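## Task

Shake or nudge the feeder tray so that the transparent vial ends up containing 10, 11 or 12 tablets, with no tablet spilled anywhere. At the finish the tray must be resting against its stop, and the vial must be upright and supported by the table alone; anything that stays correct only because a gripper is holding it does not count. Release everything and pull the grippers away before finishing.

## Robot and tools

ROBOT. Two six-joint UR-style arms, left_arm and right_arm, each carrying a two-finger parallel gripper that opens to 50 mm. Both report in one scene frame: origin on the table surface between the arms, +z up, +x pointing out over the table, left_arm on the +y side (base near y +0.445 m, right_arm base near y -0.321 m). The arm names do not indicate left or right in any picture. Each wrist carries a fisheye camera, cam_left_wrist and cam_right_wrist, 616x616 pixels, with calibration supplied.

GRIPPER AXES. In each gripper's own frame the fingers extend along +z and close along x. The reported end_effector_position is the point midway between the pads; fingertips reach 17.5 mm past it. Pure rotation commands pivot about that point. A flat block juts roughly 9 cm toward the gripper's -y side and rotates with it, so watch its clearance.

execute_actions(actions). actions is a list of actions; each action is a table of at most 15 rows, one row per 1/30 s control step; if fewer rows are given, the final row repeats to fill 15 steps. Every row is a single list of 18 numbers in [-1, 1] covering both arms, even when one arm is idle: left dx, dy, dz, rx, ry, rz, gripper position, force_limit, speed, then the same nine for the right arm. dx..rz are an offset, not a pose: measured in that gripper's own axes from its measured pose when the action began (for a call's first action, the last pose a result reported). Rows do not accumulate; each is relative to that same start. Scale: 1.0 equals 0.6 m or 180 degrees; rx, ry, rz form one rotation vector. Each step the command is clipped to 100 mm and 16 degrees from the current measured pose, so large offsets need several actions, and after an action the arm only travels on to its last clipped pose. An empty list just returns state and images.

Gripper numbers are absolute settings, not offsets. position: +1 fully open, about -0.65 pads meet, -1 means close until stopped by an object. force_limit: -1 about 20 N per pad, 0 about 102 N, +1 about 185 N (actual may run ~17% higher). speed: -1 is 20 mm/s, 0 is 85, +1 is 150. A 0 is a real command, so to leave a gripper unchanged, resend its previous three numbers. New force or speed values only apply after a position change of at least 0.01. To keep an arm still, send zeros for its offsets after the first call of a reply.

move(target, speed, stop_force, blocking). target is one 18-number row as above; its six pose numbers per arm are an offset in gripper axes from the pose shown in the latest result, reached along a straight line; both paths finish together, lasting 0.5 to 10 s. speed is path top speed in m/s, 0.002 to 0.5 (default 0.25); turning is capped at twice that in rad/s. stop_force, in N, 9 to 40, shared by both arms: an arm's path ends when its wrist sensor feels that much extra push opposing the motion, and the gripper backs off two steps. Use it only with slow moves, not when the gripper rotates, not within 0.2 s of scene start, and leave it out when moving away from a surface being pressed. blocking=false returns after 0.5 s while motion continues; then use wait or stop before any further motion command, and it cannot be combined with stop_force. Its result adds a move: line with an ending per arm (done, off_target, moving, held, contact, fault) and limits such as paced (pose clipped) or held (some steps blocked; motion can then jump fast).

wait(seconds), 0 to 10: lets time run with last commands held, returning early if a move ends. stop(): brakes a running move; fingers keep moving. zoom_image(camera, region): region [x0, y0, x1, y1] in pixels, at most 504x504. read_manual(section): licence texts only. finished_scene(scene): ends the numbered scene irreversibly and reports success; the goal must already be met and stable.

RESULTS. Per arm: gripper position (m), orientation quat_wxyz, linear and angular velocity; Hand target lines give where the controller is heading; step readings list positions at some steps, with HELD marking restrained steps; a pose unreachable line means the clearance check altered that arm's command. object_status: 0 moving, 1 blocked while opening, 2 blocked while closing (a grip), 3 reached the commanded opening or pads touched (likely empty). Opening in mm is roughly (250 - position_measured) x 0.202. Wrist force and torque are in the gripper's axes, offset up to ~4 N, noise ~2.4 N, saturating near 50 N. Joint torque readings are rough. MOTOR HOT appears at 70 °C; at 85 °C the arm is braked until cool.

CAUTIONS. Arms are stiff: commanding even slightly beyond a firm contact can trigger a fault that halts the arm for 10 s. Faults come from joint loads reaching 133 N m (shoulder, elbow) or 24.9 N m (wrists), or 150 N of external force. Jog the tray gently, check the tablet count often on camera, and avoid tipping the vial, spilling tablets, knocking anything off the table, arm-to-arm contact and fast impacts. Loose objects may occasionally get bumped by outside pushes. Finish with the tray on its stop, the vial upright on the table, grippers open and clear.

Each tool is called after ">>>" by a JSON object that holds its "method" and its "body".

## Session

>>> {"method": "execute_actions", "body": {"actions": []}}

Scene clock: 0.00 s.
left_arm: end_effector_position=(+0.4053, +0.4584, +0.1867) position_measured=3 object_status=3 end_effector_quat_wxyz=(+0.000, +0.695, +0.719, -0.000) end_effector_velocity=(-0.001, +0.000, +0.000) end_effector_angular_velocity=(+0.000, +0.002, +0.001) | right_arm: end_effector_position=(+0.2992, -0.2595, +0.3349) position_measured=3 object_status=3 end_effector_quat_wxyz=(-0.042, +0.134, +0.988, -0.069) end_effector_velocity=(+0.001, +0.001, -0.000) end_effector_angular_velocity=(-0.001, +0.001, -0.000)
Joint positions: left_arm=[-0.318 -1.722  2.042 -1.891 -1.571 -0.315] | right_arm=[ 4.083 -1.117 -1.841 -1.915  1.556 -0.503]
Joint velocities: left_arm=[-0.    -0.001  0.     0.003 -0.    -0.001] | right_arm=[-0.    -0.003  0.001  0.001  0.     0.   ]
Joint torques (N m, as the arm reports them, + toward a larger angle): no reading
Wrist force (N, on the end effector, along its own x y z axes, offset not removed): no reading
Wrist torque (N m, same axes, about the end effector's origin, offset not removed): no reading
Hand target (left_arm): +0.405, +0.458, +0.187; +0.000, +0.695, +0.719, -0.000
Hand target (right_arm): +0.299, -0.260, +0.335; -0.042, +0.134, +0.988, -0.069
camera_calibration (this result's frames):
cam_right_wrist: T_world_to_cam=[[-0.960324, 0.275727, 0.0418643, 0.348587], [0.278875, 0.948036, 0.153156, 0.113282], [0.00254033, 0.158754, -0.987315, 0.519099], [0, 0, 0, 1]] pos_world=[0.301846, -0.28592, 0.480571]

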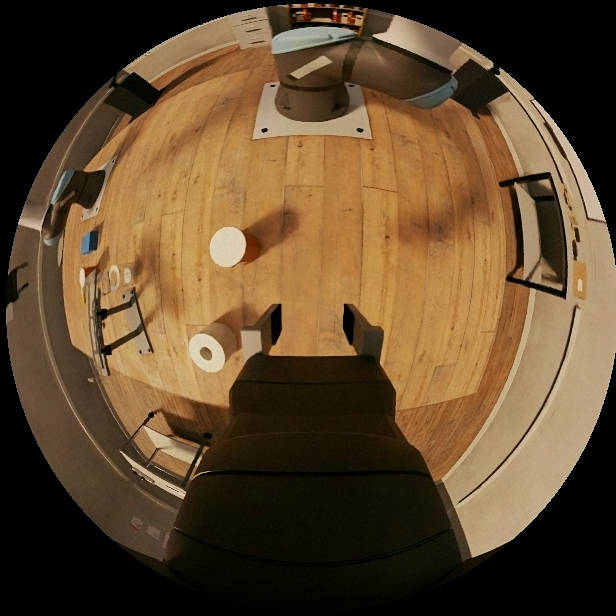

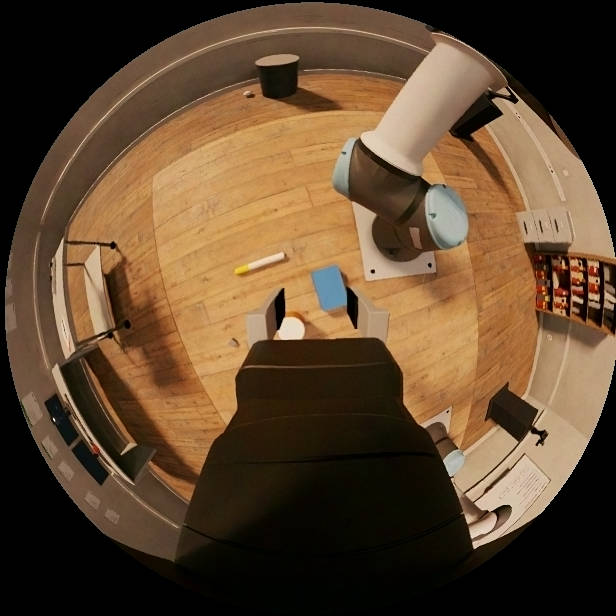

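The vial may be off the spout. View from above.

>>> {"method": "move", "body": {"target": [-0.68,0.33,-0.2,0,0,0,0,0,0,0,0,0,0,0,0,1,0,0]}}

>>> {"method": "zoom_image", "body": {"camera": "cam_left_wrist", "region": [200,110,400,310]}}

Scene clock: 10.17 s.
left_arm: end_effector_position=(+0.6169, +0.0574, +0.3062) position_measured=152 object_status=3 end_effector_quat_wxyz=(+0.000, +0.695, +0.719, -0.000) end_effector_velocity=(+0.002, -0.002, +0.001) end_effector_angular_velocity=(+0.003, +0.004, -0.000) | right_arm: end_effector_position=(+0.2992, -0.2595, +0.3349) position_measured=3 object_status=3 end_effector_quat_wxyz=(-0.042, +0.134, +0.988, -0.069) end_effector_velocity=(-0.000, +0.000, -0.000) end_effector_angular_velocity=(+0.001, +0.002, -0.001)
Joint positions: left_arm=[-0.758 -0.939  0.752 -1.384 -1.572 -0.755] | right_arm=[ 4.083 -1.117 -1.841 -1.915  1.556 -0.503]
Joint velocities: left_arm=[-0.     0.014 -0.025  0.016 -0.001  0.   ] | right_arm=[-0.    -0.    -0.     0.     0.002  0.   ]
Joint torques (N m, as the arm reports them, + toward a larger angle): left_arm=[ -9.59 -41.53 -31.61  -2.02  -1.31  -1.09] | right_arm=[-2.5   3.97 26.16  2.9  -0.18 -0.02]
Wrist force (N, on the end effector, along its own x y z axes, offset not removed): left_arm=[2.2 -2.4 -0.7] | right_arm=[-0.2 0.6 -1.5]
Wrist torque (N m, same axes, about the end effector's origin, offset not removed): left_arm=[-0.53 -0.34 -0.09] | right_arm=[-0.16 -0.19 0.14]
Hand target (left_arm): +0.617, +0.057, +0.306; +0.000, +0.695, +0.719, -0.000
Hand target (right_arm): +0.299, -0.260, +0.335; -0.042, +0.134, +0.988, -0.069
Off the commanded pose (left_arm): 0.001 m, 0 deg.
Off the commanded pose (right_arm): 0.000 m, 0 deg.
move: done
camera_calibration (this result's frames):
cam_left_wrist: T_world_to_cam=[[-0.0453339, 0.998968, -0.00265842, -0.0242046], [0.972761, 0.0447499, 0.227449, -0.657533], [0.227334, 0.00772515, -0.973786, 0.309158], [0, 0, 0, 1]] pos_world=[0.568243, 0.0512158, 0.450544]
cam_right_wrist: T_world_to_cam=[[-0.960324, 0.275727, 0.0418642, 0.348587], [0.278875, 0.948036, 0.153156, 0.113282], [0.00254041, 0.158754, -0.987315, 0.519099], [0, 0, 0, 1]] pos_world=[0.301846, -0.28592, 0.480571]

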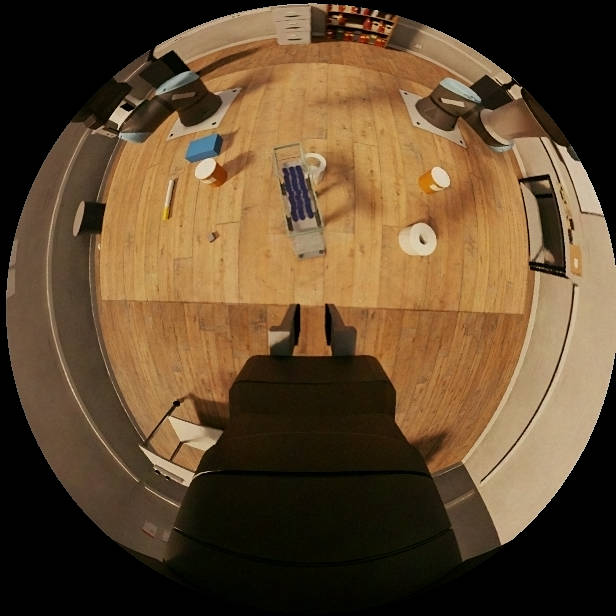

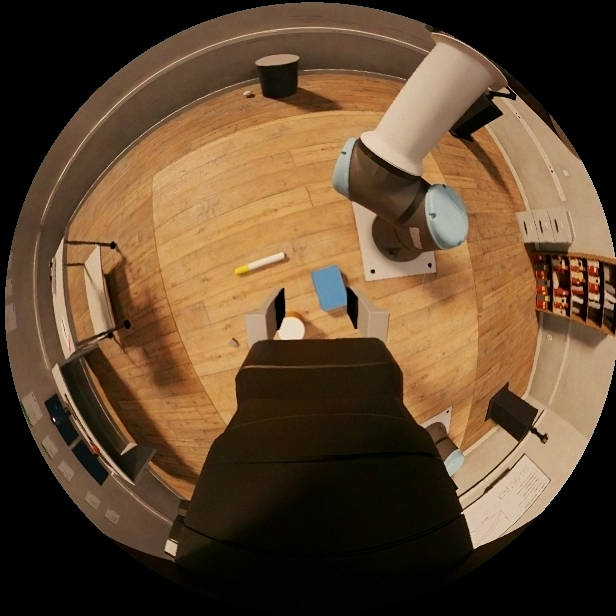

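Region (200, 110, 400, 310) of cam_left_wrist's 616x616 image, scaled by 2.520, with more detail than that image has.

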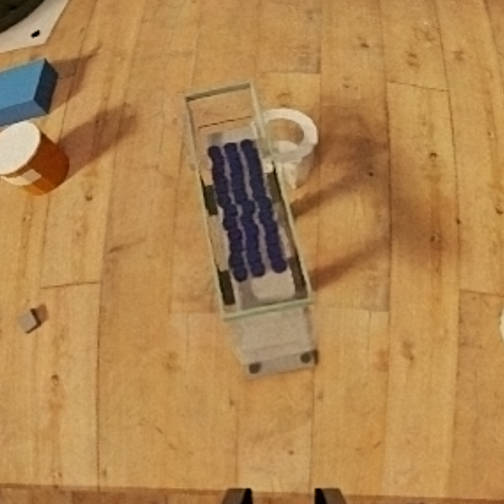

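>>> {"method": "move", "body": {"target": [0.12,-0.43,0.2,0,0,-0.555,0,0,0,0,0,0,0,0,0,1,0,0]}}

>>> {"method": "move", "body": {"target": [0,0,0.24,0.14,0,0,0,0,0,0,0,0,0,0,0,1,0,0], "speed": 0.1}}

>>> {"method": "zoom_image", "body": {"camera": "cam_left_wrist", "region": [150,120,470,370]}}

Scene clock: 35.50 s.
left_arm: end_effector_position=(+0.3566, +0.1205, +0.1865) position_measured=152 object_status=3 end_effector_quat_wxyz=(-0.000, -0.102, +0.995, -0.001) end_effector_velocity=(-0.002, +0.000, -0.001) end_effector_angular_velocity=(+0.002, -0.001, +0.011) | right_arm: end_effector_position=(+0.2992, -0.2595, +0.3349) position_measured=3 object_status=3 end_effector_quat_wxyz=(-0.042, +0.134, +0.988, -0.069) end_effector_velocity=(-0.000, -0.000, +0.000) end_effector_angular_velocity=(-0.001, +0.001, -0.001)
Joint positions: left_arm=[-1.037 -1.64   1.971 -1.903 -1.572 -2.776] | right_arm=[ 4.083 -1.117 -1.841 -1.915  1.556 -0.503]
Joint velocities: left_arm=[-0.005 -0.004  0.006 -0.002  0.002 -0.016] | right_arm=[-0.001  0.     0.    -0.001  0.     0.   ]
Joint torques (N m, as the arm reports them, + toward a larger angle): left_arm=[ -8.93 -34.56 -16.79  -4.21   1.27  -1.32] | right_arm=[-2.99  4.22 25.77  2.9  -0.12 -0.13]
Wrist force (N, on the end effector, along its own x y z axes, offset not removed): left_arm=[0.6 -2.8 0.8] | right_arm=[-1.6 -0.3 -0.4]
Wrist torque (N m, same axes, about the end effector's origin, offset not removed): left_arm=[-0.52 -0.04 -0.06] | right_arm=[-0.23 0.16 0.16]
Hand target (left_arm): +0.356, +0.121, +0.186; -0.000, -0.103, +0.995, -0.001
Hand target (right_arm): +0.299, -0.260, +0.335; -0.042, +0.134, +0.988, -0.069
Off the commanded pose (left_arm): 0.000 m, 0 deg.
Off the commanded pose (right_arm): 0.000 m, 0 deg.
move: done
camera_calibration (this result's frames):
cam_left_wrist: T_world_to_cam=[[-0.976603, -0.215048, -0.000689447, 0.378627], [-0.209613, 0.951195, 0.226474, -0.0673178], [-0.0480469, 0.22132, -0.974017, 0.3238], [0, 0, 0, 1]] pos_world=[0.371216, 0.0737919, 0.330894]
cam_right_wrist: T_world_to_cam=[[-0.960324, 0.275727, 0.0418643, 0.348587], [0.278875, 0.948036, 0.153156, 0.113282], [0.00254037, 0.158754, -0.987315, 0.519099], [0, 0, 0, 1]] pos_world=[0.301846, -0.28592, 0.480571]

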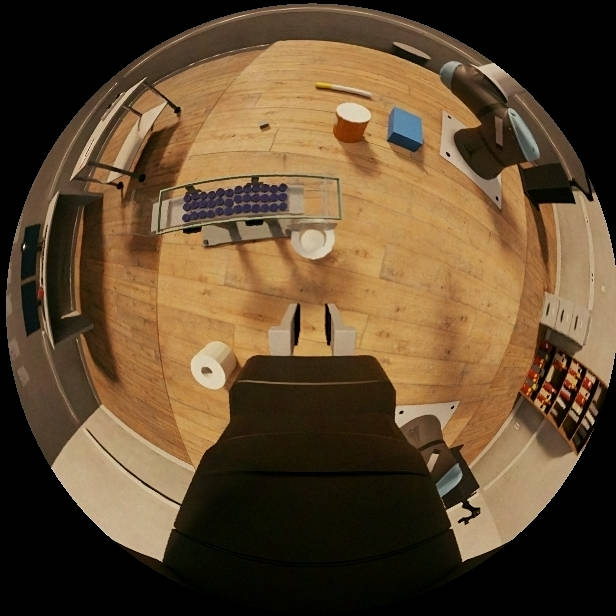

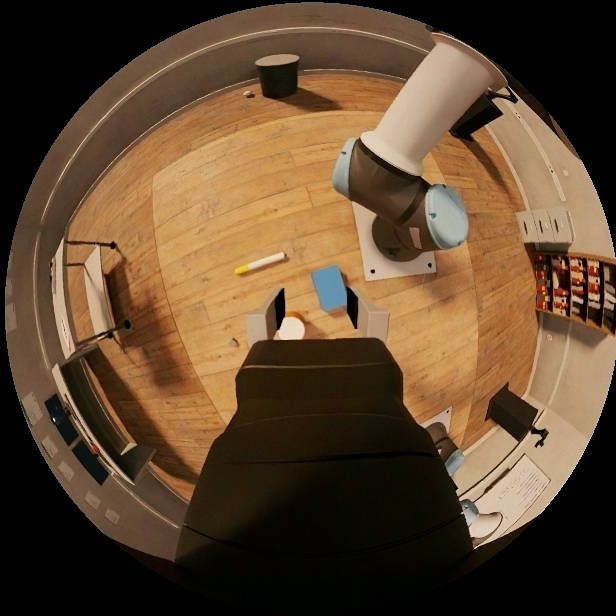

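Scene clock: 38.17 s.
left_arm: end_effector_position=(+0.3564, +0.1207, +0.0429) position_measured=152 object_status=3 end_effector_quat_wxyz=(+0.022, -0.100, +0.971, -0.217) end_effector_velocity=(+0.001, -0.001, -0.003) end_effector_angular_velocity=(-0.013, -0.005, +0.002) | right_arm: end_effector_position=(+0.2992, -0.2595, +0.3349) position_measured=3 object_status=3 end_effector_quat_wxyz=(-0.042, +0.134, +0.988, -0.069) end_effector_velocity=(+0.001, +0.000, +0.000) end_effector_angular_velocity=(-0.001, -0.002, +0.001)
Joint positions: left_arm=[-0.92  -1.411  2.467 -3.021 -1.77  -2.699] | right_arm=[ 4.083 -1.117 -1.841 -1.915  1.556 -0.503]
Joint velocities: left_arm=[ 0.003  0.016  0.007 -0.037 -0.005 -0.   ] | right_arm=[ 0.    -0.001  0.     0.001 -0.002 -0.   ]
Joint torques (N m, as the arm reports them, + toward a larger angle): left_arm=[  9.56 -10.91  -7.09  -5.04  -1.76   1.43] | right_arm=[-3.47  3.71 25.97  2.89 -0.15 -0.14]
Wrist force (N, on the end effector, along its own x y z axes, offset not removed): left_arm=[1.7 -2.2 0.3] | right_arm=[0.1 0.5 -0.3]
Wrist torque (N m, same axes, about the end effector's origin, offset not removed): left_arm=[-0.36 -0.37 -0.13] | right_arm=[-0.02 -0.25 0.19]
Hand target (left_arm): +0.356, +0.121, +0.043; +0.022, -0.100, +0.971, -0.218
Hand target (right_arm): +0.299, -0.260, +0.335; -0.042, +0.134, +0.988, -0.069
Off the commanded pose (left_arm): 0.001 m, 0 deg.
Off the commanded pose (right_arm): 0.000 m, 0 deg.
move: done
camera_calibration (this result's frames):
cam_left_wrist: T_world_to_cam=[[-0.976731, -0.214422, 0.0043543, 0.378092], [-0.210608, 0.955126, -0.208277, -0.0164679], [0.0405003, -0.204347, -0.97806, 0.203909], [0, 0, 0, 1]] pos_world=[0.357568, 0.138469, 0.194359]
cam_right_wrist: T_world_to_cam=[[-0.960324, 0.275727, 0.0418641, 0.348587], [0.278875, 0.948036, 0.153156, 0.113282], [0.00254052, 0.158754, -0.987315, 0.519099], [0, 0, 0, 1]] pos_world=[0.301846, -0.28592, 0.480571]

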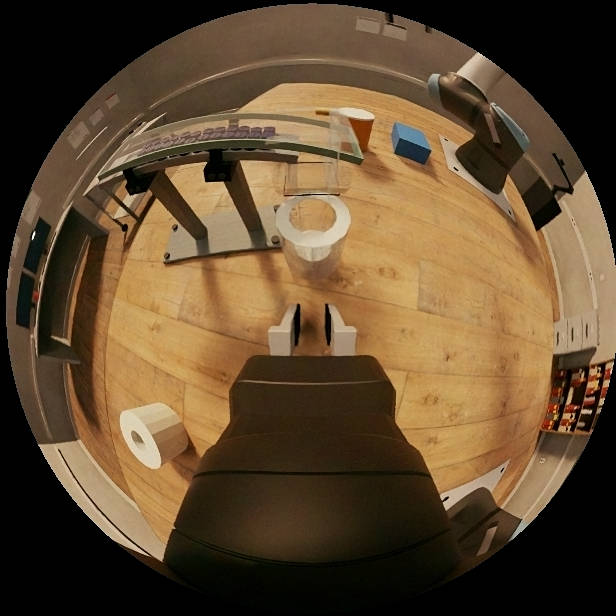

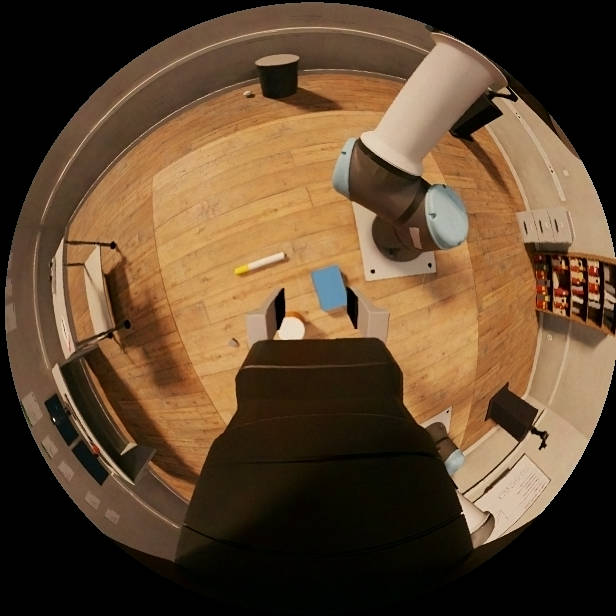

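Region (150, 120, 470, 370) of cam_left_wrist's 616x616 image, scaled by 1.575, with more detail than that image has; it fills the top 394 rows of this view, and the rest is white.

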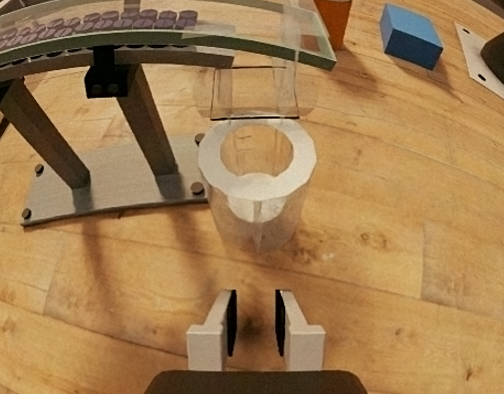

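>>> {"method": "move", "body": {"target": [0,-0.0935,0.0437,0,0,0,0,0,0,0,0,0,0,0,0,1,0,0], "speed": 0.02}}

>>> {"method": "zoom_image", "body": {"camera": "cam_left_wrist", "region": [150,120,470,370]}}

Scene clock: 47.67 s.
left_arm: end_effector_position=(+0.3689, +0.0603, +0.0430) position_measured=152 object_status=3 end_effector_quat_wxyz=(+0.022, -0.100, +0.971, -0.217) end_effector_velocity=(+0.000, -0.003, +0.000) end_effector_angular_velocity=(-0.000, +0.000, -0.000) | right_arm: end_effector_position=(+0.2992, -0.2595, +0.3349) position_measured=3 object_status=3 end_effector_quat_wxyz=(-0.042, +0.134, +0.988, -0.069) end_effector_velocity=(+0.000, +0.000, -0.000) end_effector_angular_velocity=(-0.001, +0.001, +0.001)
Joint positions: left_arm=[-0.991 -1.324  2.349 -3.001 -1.742 -2.765] | right_arm=[ 4.083 -1.117 -1.841 -1.915  1.556 -0.503]
Joint velocities: left_arm=[-0.003  0.002 -0.005  0.002  0.001 -0.003] | right_arm=[ 0.001 -0.001  0.    -0.     0.     0.   ]
Joint torques (N m, as the arm reports them, + toward a larger angle): left_arm=[-10.38 -16.12 -19.02  -2.19   1.01  -1.42] | right_arm=[-4.1   3.57 25.98  2.96 -0.28 -0.11]
Wrist force (N, on the end effector, along its own x y z axes, offset not removed): left_arm=[0.4 -1.2 -1.7] | right_arm=[-2.2 -0.9 -0.9]
Wrist torque (N m, same axes, about the end effector's origin, offset not removed): left_arm=[-0.29 -0.06 -0.10] | right_arm=[-0.35 0.23 0.12]
Hand target (left_arm): +0.369, +0.060, +0.043; +0.022, -0.100, +0.971, -0.217
Hand target (right_arm): +0.299, -0.260, +0.335; -0.042, +0.134, +0.988, -0.069
Off the commanded pose (left_arm): 0.000 m, 0 deg.
Off the commanded pose (right_arm): 0.000 m, 0 deg.
move: done
camera_calibration (this result's frames):
cam_left_wrist: T_world_to_cam=[[-0.976732, -0.214416, 0.00443732, 0.37739], [-0.210617, 0.955117, -0.208308, 0.0438354], [0.0404265, -0.204396, -0.978053, 0.191159], [0, 0, 0, 1]] pos_world=[0.370114, 0.0781228, 0.19442]
cam_right_wrist: T_world_to_cam=[[-0.960324, 0.275727, 0.0418643, 0.348587], [0.278875, 0.948036, 0.153156, 0.113282], [0.00254042, 0.158754, -0.987315, 0.519099], [0, 0, 0, 1]] pos_world=[0.301846, -0.28592, 0.480571]

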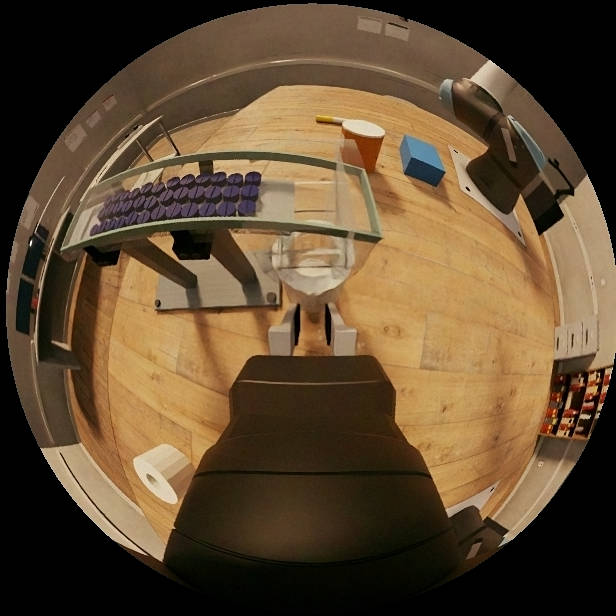

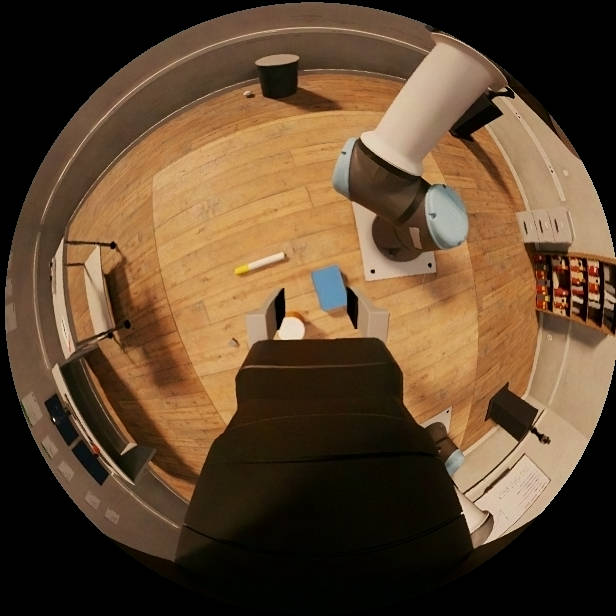

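Region (150, 120, 470, 370) of cam_left_wrist's 616x616 image, scaled by 1.575, with more detail than that image has; it fills the top 394 rows of this view, and the rest is white.

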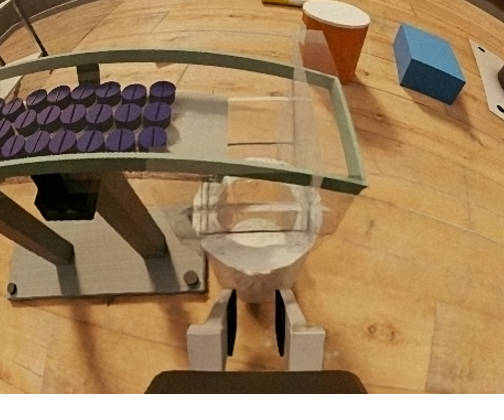

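Push 10 mm more, then back off and view from overhead.

>>> {"method": "move", "body": {"target": [0,-0.0151,0.007,0,0,0,0,0,0,0,0,0,0,0,0,1,0,0], "speed": 0.02}}

>>> {"method": "move", "body": {"target": [0,0.03,-0.05,0,0,0,0,0,0,0,0,0,0,0,0,1,0,0], "speed": 0.05}}

>>> {"method": "move", "body": {"target": [0,-0.16,-0.25,-0.14,0,0,0,0,0,0,0,0,0,0,0,1,0,0], "speed": 0.15}}

>>> {"method": "zoom_image", "body": {"camera": "cam_left_wrist", "region": [150,190,390,320]}}

Scene clock: 58.07 s.
left_arm: end_effector_position=(+0.3709, +0.0508, +0.0430) position_measured=152 object_status=3 end_effector_quat_wxyz=(+0.022, -0.100, +0.971, -0.217) end_effector_velocity=(+0.001, -0.003, +0.001) end_effector_angular_velocity=(-0.001, -0.001, +0.000) | right_arm: end_effector_position=(+0.2992, -0.2595, +0.3349) position_measured=3 object_status=3 end_effector_quat_wxyz=(-0.042, +0.134, +0.988, -0.069) end_effector_velocity=(-0.000, -0.000, -0.001) end_effector_angular_velocity=(-0.002, +0.003, -0.000)
Joint positions: left_arm=[-1.    -1.311  2.329 -2.996 -1.739 -2.774] | right_arm=[ 4.083 -1.117 -1.841 -1.915  1.556 -0.503]
Joint velocities: left_arm=[-0.002  0.002 -0.006  0.001  0.001 -0.003] | right_arm=[-0.    -0.002 -0.    -0.002  0.     0.   ]
Joint torques (N m, as the arm reports them, + toward a larger angle): left_arm=[-10.18 -15.77 -23.26  -2.4    0.91  -1.32] | right_arm=[-4.31  4.04 25.87  2.89 -0.19 -0.12]
Wrist force (N, on the end effector, along its own x y z axes, offset not removed): left_arm=[0.9 -2.3 0.6] | right_arm=[-3.4 1.0 -0.3]
Wrist torque (N m, same axes, about the end effector's origin, offset not removed): left_arm=[-0.46 -0.12 -0.02] | right_arm=[-0.10 0.33 0.34]
Hand target (left_arm): +0.371, +0.051, +0.043; +0.022, -0.100, +0.971, -0.217
Hand target (right_arm): +0.299, -0.260, +0.335; -0.042, +0.134, +0.988, -0.069
Off the commanded pose (left_arm): 0.000 m, 0 deg.
Off the commanded pose (right_arm): 0.000 m, 0 deg.
move: done
camera_calibration (this result's frames):
cam_left_wrist: T_world_to_cam=[[-0.976733, -0.214413, 0.00444803, 0.377277], [-0.210616, 0.955115, -0.208318, 0.0533367], [0.0404177, -0.204408, -0.978051, 0.189183], [0, 0, 0, 1]] pos_world=[0.372086, 0.0686207, 0.194463]
cam_right_wrist: T_world_to_cam=[[-0.960324, 0.275727, 0.0418643, 0.348587], [0.278875, 0.948036, 0.153156, 0.113282], [0.00254034, 0.158754, -0.987315, 0.519099], [0, 0, 0, 1]] pos_world=[0.301846, -0.28592, 0.480571]

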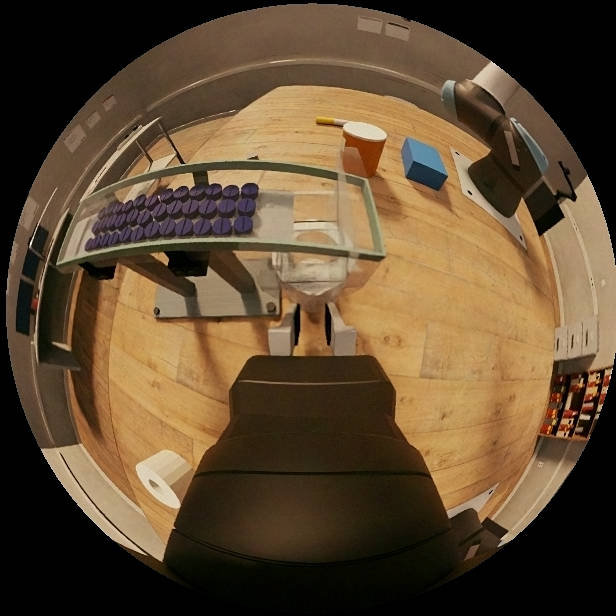

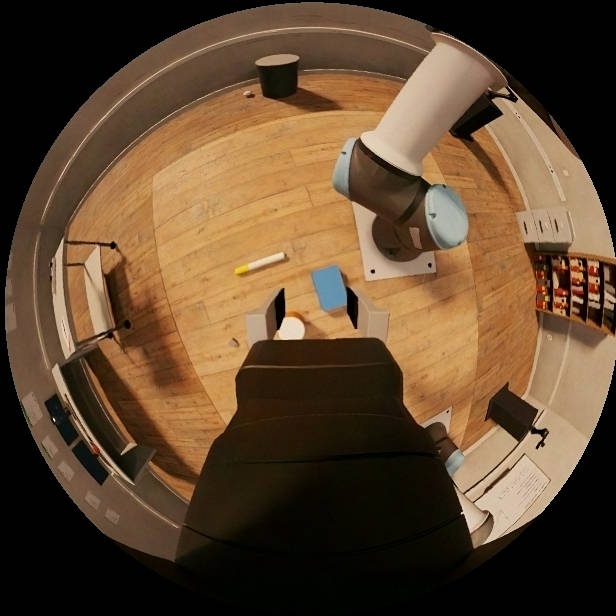

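Scene clock: 59.17 s.
left_arm: end_effector_position=(+0.3651, +0.0790, +0.0624) position_measured=152 object_status=3 end_effector_quat_wxyz=(+0.022, -0.100, +0.971, -0.217) end_effector_velocity=(-0.001, +0.002, +0.001) end_effector_angular_velocity=(+0.002, +0.001, -0.000) | right_arm: end_effector_position=(+0.2992, -0.2595, +0.3349) position_measured=3 object_status=3 end_effector_quat_wxyz=(-0.042, +0.134, +0.988, -0.069) end_effector_velocity=(+0.000, -0.000, -0.001) end_effector_angular_velocity=(-0.002, +0.002, -0.001)
Joint positions: left_arm=[-0.971 -1.407  2.372 -2.939 -1.75  -2.747] | right_arm=[ 4.083 -1.117 -1.841 -1.915  1.556 -0.503]
Joint velocities: left_arm=[ 0.002 -0.007  0.003  0.006 -0.001  0.002] | right_arm=[-0.001 -0.002 -0.    -0.001 -0.    -0.   ]
Joint torques (N m, as the arm reports them, + toward a larger angle): left_arm=[  8.47 -38.47  -9.2   -2.2   -1.68   1.68] | right_arm=[-3.75  3.66 25.75  2.96 -0.16 -0.09]
Wrist force (N, on the end effector, along its own x y z axes, offset not removed): left_arm=[1.5 -2.5 1.2] | right_arm=[-2.6 0.1 0.2]
Wrist torque (N m, same axes, about the end effector's origin, offset not removed): left_arm=[-0.41 -0.33 -0.07] | right_arm=[-0.08 0.13 0.17]
Hand target (left_arm): +0.365, +0.079, +0.063; +0.022, -0.100, +0.971, -0.217
Hand target (right_arm): +0.299, -0.260, +0.335; -0.042, +0.134, +0.988, -0.069
Off the commanded pose (left_arm): 0.000 m, 0 deg.
Off the commanded pose (right_arm): 0.000 m, 0 deg.
move: done
camera_calibration (this result's frames):
cam_left_wrist: T_world_to_cam=[[-0.976731, -0.214424, 0.00440569, 0.377542], [-0.210617, 0.955111, -0.208333, 0.0292152], [0.0404636, -0.204413, -0.978048, 0.214086], [0, 0, 0, 1]] pos_world=[0.366248, 0.0968123, 0.21381]
cam_right_wrist: T_world_to_cam=[[-0.960324, 0.275727, 0.0418644, 0.348587], [0.278875, 0.948036, 0.153156, 0.113282], [0.00254028, 0.158754, -0.987315, 0.519099], [0, 0, 0, 1]] pos_world=[0.301846, -0.28592, 0.480571]

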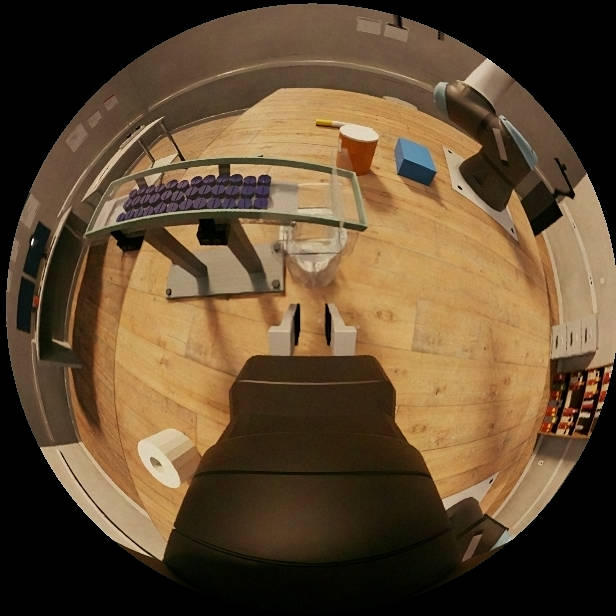

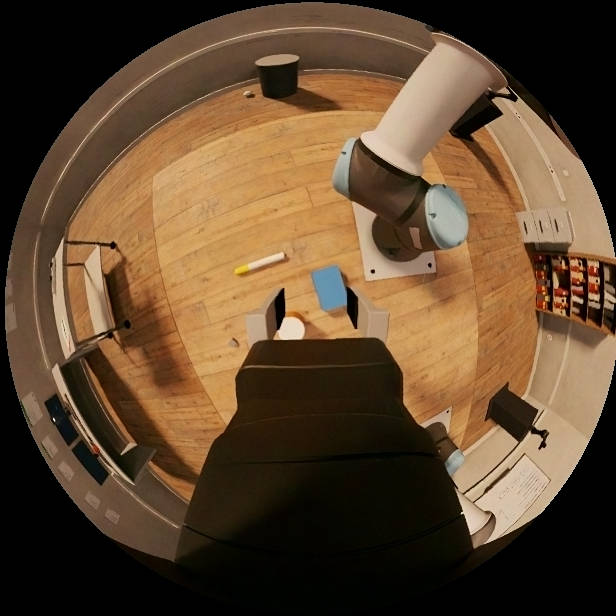

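Scene clock: 61.17 s.
left_arm: end_effector_position=(+0.3700, +0.0562, +0.2386) position_measured=152 object_status=3 end_effector_quat_wxyz=(-0.000, -0.102, +0.995, -0.000) end_effector_velocity=(+0.001, -0.001, +0.002) end_effector_angular_velocity=(+0.008, +0.003, +0.000) | right_arm: end_effector_position=(+0.2992, -0.2595, +0.3349) position_measured=3 object_status=3 end_effector_quat_wxyz=(-0.042, +0.134, +0.988, -0.069) end_effector_velocity=(-0.000, -0.000, +0.000) end_effector_angular_velocity=(-0.001, -0.000, -0.000)
Joint positions: left_arm=[-1.084 -1.542  1.737 -1.767 -1.572 -2.823] | right_arm=[ 4.083 -1.117 -1.841 -1.915  1.556 -0.503]
Joint velocities: left_arm=[-0.001  0.006 -0.015  0.017  0.001 -0.001] | right_arm=[-0.     0.     0.    -0.001 -0.001 -0.   ]
Joint torques (N m, as the arm reports them, + toward a larger angle): left_arm=[ -9.74 -14.79 -32.85  -1.82   1.27  -1.16] | right_arm=[-3.76  3.87 26.27  2.91 -0.13 -0.06]
Wrist force (N, on the end effector, along its own x y z axes, offset not removed): left_arm=[-0.1 -1.0 0.7] | right_arm=[-1.7 0.4 1.2]
Wrist torque (N m, same axes, about the end effector's origin, offset not removed): left_arm=[-0.21 0.00 0.04] | right_arm=[-0.18 0.08 0.13]
Hand target (left_arm): +0.370, +0.056, +0.239; -0.001, -0.102, +0.995, +0.000
Hand target (right_arm): +0.299, -0.260, +0.335; -0.042, +0.134, +0.988, -0.069
Off the commanded pose (left_arm): 0.000 m, 0 deg.
Off the commanded pose (right_arm): 0.000 m, 0 deg.
move: done
camera_calibration (this result's frames):
cam_left_wrist: T_world_to_cam=[[-0.976628, -0.214934, -0.000661034, 0.377912], [-0.209481, 0.951152, 0.226776, -0.015279], [-0.0481132, 0.221614, -0.973947, 0.389402], [0, 0, 0, 1]] pos_world=[0.384615, 0.00946185, 0.382972]
cam_right_wrist: T_world_to_cam=[[-0.960324, 0.275727, 0.0418643, 0.348587], [0.278875, 0.948036, 0.153156, 0.113282], [0.00254034, 0.158754, -0.987315, 0.519099], [0, 0, 0, 1]] pos_world=[0.301846, -0.28592, 0.480571]

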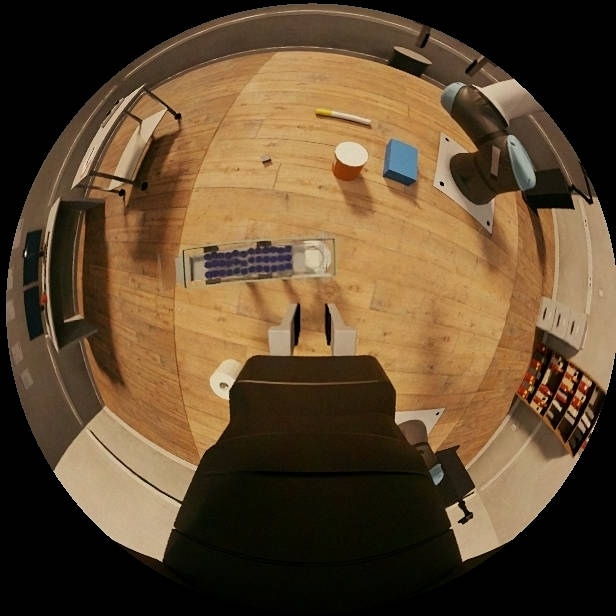

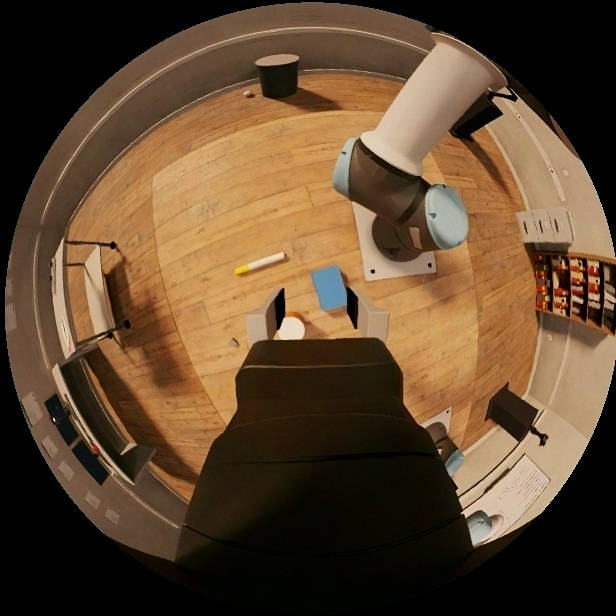

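Region (150, 190, 390, 320) of cam_left_wrist's 616x616 image, scaled by 2.100, with more detail than that image has; it fills the top 273 rows of this view, and the rest is white.

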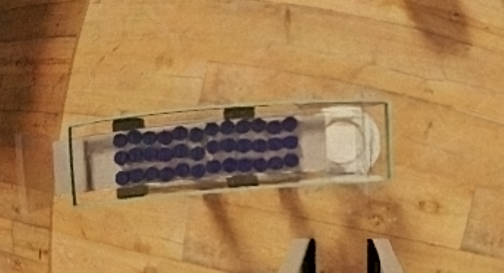

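>>> {"method": "move", "body": {"target": [-0.293,-0.082,0,0,0,0,0,0,0,0,0,0,0,0,0,1,0,0]}}

>>> {"method": "zoom_image", "body": {"camera": "cam_left_wrist", "region": [220,220,460,370]}}

>>> {"method": "move", "body": {"target": [0,0,0.079,0,0,0,0,0,0,0,0,0,0,0,0,1,0,0], "speed": 0.015, "stop_force": 10}}

>>> {"method": "move", "body": {"target": [0.06,0,0,0,0,0,0,0,0,0,0,0,0,0,0,1,0,0], "speed": 0.008, "stop_force": 20}}

>>> {"method": "zoom_image", "body": {"camera": "cam_left_wrist", "region": [220,220,460,370]}}

Scene clock: 72.30 s.
left_arm: end_effector_position=(+0.5520, +0.0440, +0.2384) position_measured=152 object_status=3 end_effector_quat_wxyz=(-0.000, -0.102, +0.995, -0.000) end_effector_velocity=(+0.002, -0.001, +0.000) end_effector_angular_velocity=(+0.001, +0.002, -0.001) | right_arm: end_effector_position=(+0.2992, -0.2595, +0.3349) position_measured=3 object_status=3 end_effector_quat_wxyz=(-0.042, +0.134, +0.988, -0.069) end_effector_velocity=(-0.001, -0.000, +0.000) end_effector_angular_velocity=(+0.001, +0.001, -0.001)
Joint positions: left_arm=[-0.842 -1.186  1.302 -1.687 -1.572 -2.581] | right_arm=[ 4.083 -1.117 -1.841 -1.915  1.556 -0.503]
Joint velocities: left_arm=[ 0.001  0.006 -0.01   0.005 -0.001  0.002] | right_arm=[-0.001  0.001 -0.    -0.001  0.002  0.   ]
Joint torques (N m, as the arm reports them, + toward a larger angle): left_arm=[  9.48 -31.3  -30.52  -1.34  -1.31   1.4 ] | right_arm=[-4.    4.16 25.77  2.92 -0.22 -0.2 ]
Wrist force (N, on the end effector, along its own x y z axes, offset not removed): left_arm=[0.8 -2.9 -0.2] | right_arm=[0.0 0.9 -1.2]
Wrist torque (N m, same axes, about the end effector's origin, offset not removed): left_arm=[-0.58 -0.13 -0.11] | right_arm=[-0.05 -0.19 0.11]
Hand target (left_arm): +0.552, +0.044, +0.238; -0.000, -0.102, +0.995, -0.000
Hand target (right_arm): +0.299, -0.260, +0.335; -0.042, +0.134, +0.988, -0.069
Off the commanded pose (left_arm): 0.000 m, 0 deg.
Off the commanded pose (right_arm): 0.000 m, 0 deg.
move: done
camera_calibration (this result's frames):
cam_left_wrist: T_world_to_cam=[[-0.97662, -0.21497, -0.00112083, 0.55312], [-0.209624, 0.951148, 0.226663, 0.0346495], [-0.0476596, 0.221598, -0.973973, 0.400426], [0, 0, 0, 1]] pos_world=[0.566535, -0.00278616, 0.38277]
cam_right_wrist: T_world_to_cam=[[-0.960324, 0.275727, 0.0418643, 0.348587], [0.278875, 0.948036, 0.153156, 0.113282], [0.00254039, 0.158754, -0.987315, 0.519099], [0, 0, 0, 1]] pos_world=[0.301846, -0.28592, 0.480571]

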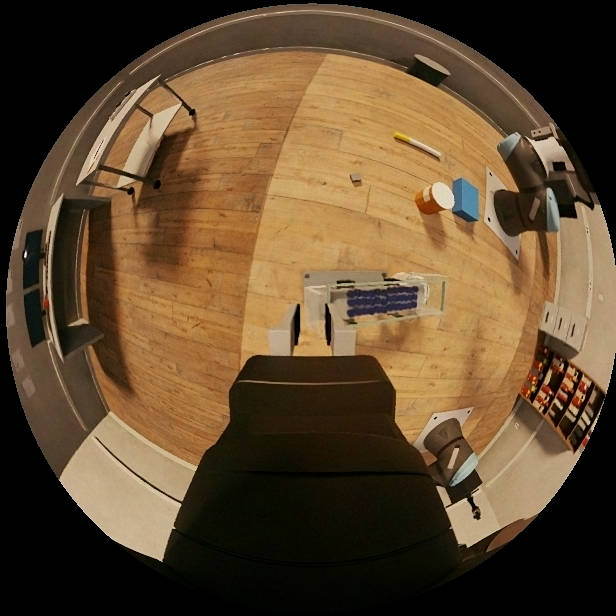

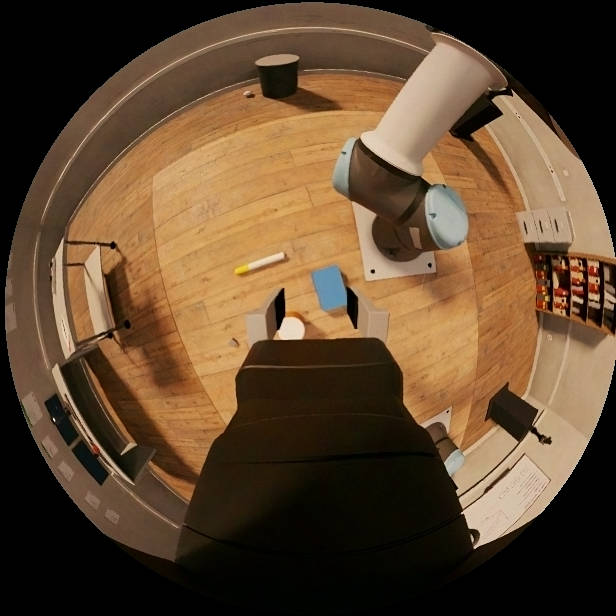

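Region (220, 220, 460, 370) of cam_left_wrist's 616x616 image, scaled by 2.100, with more detail than that image has; it fills the top 315 rows of this view, and the rest is white.

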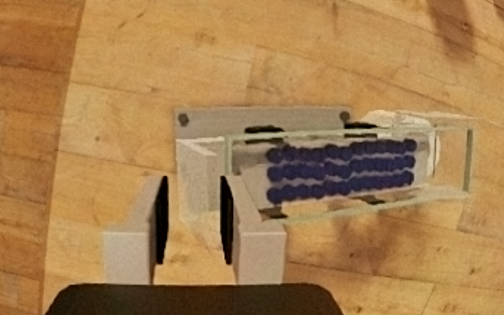

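Scene clock: 73.83 s.
left_arm: end_effector_position=(+0.5520, +0.0439, +0.2211) position_measured=152 object_status=3 end_effector_quat_wxyz=(-0.000, -0.102, +0.995, -0.001) end_effector_velocity=(-0.000, +0.000, +0.003) end_effector_angular_velocity=(+0.003, +0.003, -0.001) | right_arm: end_effector_position=(+0.2992, -0.2595, +0.3349) position_measured=3 object_status=3 end_effector_quat_wxyz=(-0.042, +0.134, +0.988, -0.069) end_effector_velocity=(+0.000, -0.000, +0.000) end_effector_angular_velocity=(+0.000, -0.001, +0.000)
Joint positions: left_arm=[-0.842 -1.18   1.338 -1.73  -1.572 -2.581] | right_arm=[ 4.083 -1.117 -1.841 -1.915  1.556 -0.503]
Joint velocities: left_arm=[ 0.     0.001 -0.009  0.013 -0.     0.001] | right_arm=[ 0.     0.001  0.     0.    -0.001  0.   ]
Joint torques (N m, as the arm reports them, + toward a larger angle): left_arm=[ -7.82 -25.93 -21.04  -0.98   1.1   -1.08] | right_arm=[-3.61  3.43 25.02  2.8  -0.22 -0.03]
Wrist force (N, on the end effector, along its own x y z axes, offset not removed): left_arm=[7.5 3.9 -32.2] | right_arm=[-3.4 0.4 0.0]
Wrist torque (N m, same axes, about the end effector's origin, offset not removed): left_arm=[-0.78 0.34 -0.01] | right_arm=[-0.22 0.41 0.11]
Hand target (left_arm): +0.552, +0.044, +0.222; -0.000, -0.102, +0.995, -0.001
Hand target (right_arm): +0.299, -0.260, +0.335; -0.042, +0.134, +0.988, -0.069
Off the commanded pose (left_arm): 0.030 m, 0 deg.
Off the commanded pose (right_arm): 0.000 m, 0 deg.
move: contact (left_arm)
camera_calibration (this result's frames):
cam_left_wrist: T_world_to_cam=[[-0.976622, -0.214962, -0.00114124, 0.553089], [-0.209624, 0.95117, 0.226568, 0.038591], [-0.0476179, 0.221511, -0.973995, 0.383627], [0, 0, 0, 1]] pos_world=[0.566516, -0.00279116, 0.365539]
cam_right_wrist: T_world_to_cam=[[-0.960324, 0.275727, 0.0418643, 0.348587], [0.278875, 0.948036, 0.153156, 0.113282], [0.00254033, 0.158754, -0.987315, 0.519099], [0, 0, 0, 1]] pos_world=[0.301846, -0.28592, 0.480571]

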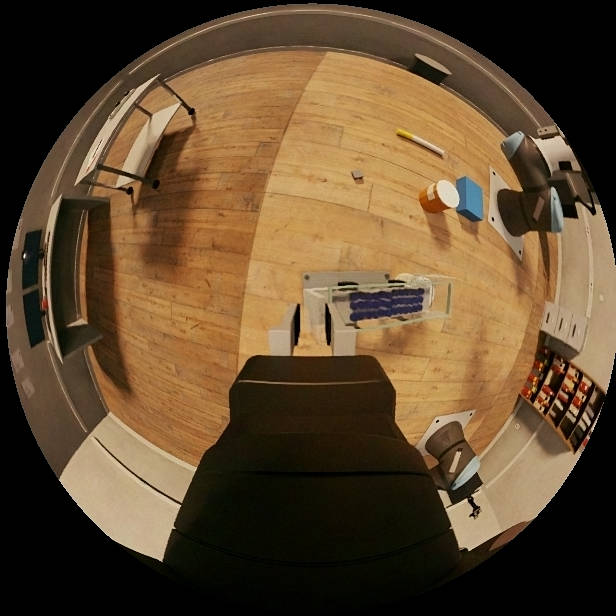

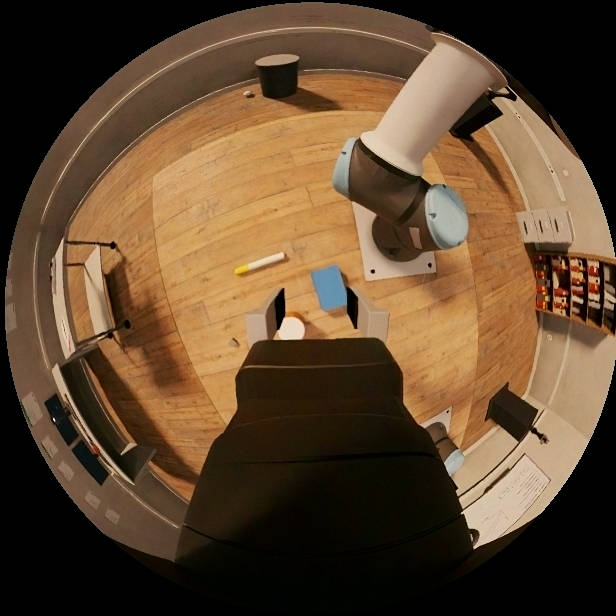

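Scene clock: 78.57 s.
left_arm: end_effector_position=(+0.5169, +0.0366, +0.2211) position_measured=152 object_status=3 end_effector_quat_wxyz=(-0.000, -0.102, +0.995, -0.001) end_effector_velocity=(-0.002, -0.001, +0.001) end_effector_angular_velocity=(-0.001, -0.001, -0.000) | right_arm: end_effector_position=(+0.2992, -0.2595, +0.3349) position_measured=3 object_status=3 end_effector_quat_wxyz=(-0.042, +0.134, +0.988, -0.069) end_effector_velocity=(-0.000, -0.000, -0.000) end_effector_angular_velocity=(-0.002, +0.002, -0.000)
Joint positions: left_arm=[-0.89  -1.238  1.419 -1.752 -1.572 -2.63 ] | right_arm=[ 4.083 -1.117 -1.841 -1.915  1.556 -0.503]
Joint velocities: left_arm=[-0.003 -0.004  0.004 -0.002  0.    -0.003] | right_arm=[-0.    -0.001 -0.    -0.002  0.     0.   ]
Joint torques (N m, as the arm reports them, + toward a larger angle): left_arm=[ -9.54 -55.38 -15.94  -4.36   1.31  -1.13] | right_arm=[-4.44  3.58 25.48  2.96 -0.2  -0.18]
Wrist force (N, on the end effector, along its own x y z axes, offset not removed): left_arm=[0.2 -3.1 -0.5] | right_arm=[-1.6 1.0 1.3]
Wrist torque (N m, same axes, about the end effector's origin, offset not removed): left_arm=[-0.64 -0.08 -0.06] | right_arm=[-0.04 0.07 0.21]
Hand target (left_arm): +0.517, +0.037, +0.221; -0.000, -0.102, +0.995, -0.001
Hand target (right_arm): +0.299, -0.260, +0.335; -0.042, +0.134, +0.988, -0.069
Off the commanded pose (left_arm): 0.000 m, 0 deg.
Off the commanded pose (right_arm): 0.000 m, 0 deg.
move: done
camera_calibration (this result's frames):
cam_left_wrist: T_world_to_cam=[[-0.976623, -0.214957, -0.00106905, 0.517269], [-0.209603, 0.951175, 0.226567, 0.03817], [-0.0476852, 0.221494, -0.973995, 0.383635], [0, 0, 0, 1]] pos_world=[0.531471, -0.010089, 0.365564]
cam_right_wrist: T_world_to_cam=[[-0.960324, 0.275727, 0.0418643, 0.348587], [0.278875, 0.948036, 0.153156, 0.113282], [0.00254036, 0.158754, -0.987315, 0.519099], [0, 0, 0, 1]] pos_world=[0.301846, -0.28592, 0.480571]

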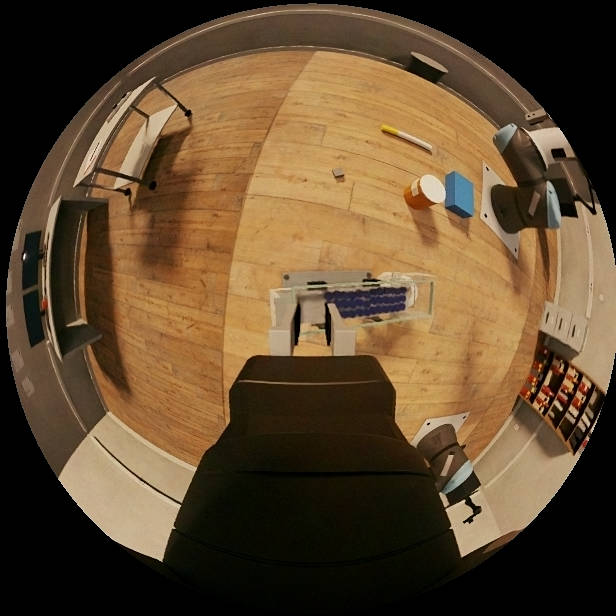

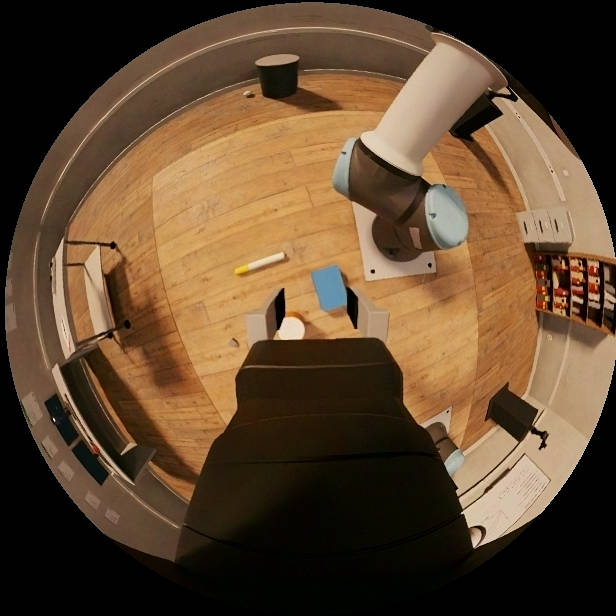

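Region (220, 220, 460, 370) of cam_left_wrist's 616x616 image, scaled by 2.100, with more detail than that image has; it fills the top 315 rows of this view, and the rest is white.

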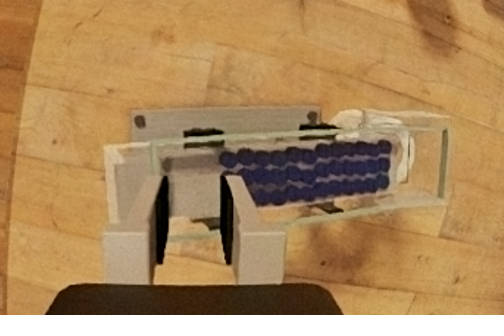

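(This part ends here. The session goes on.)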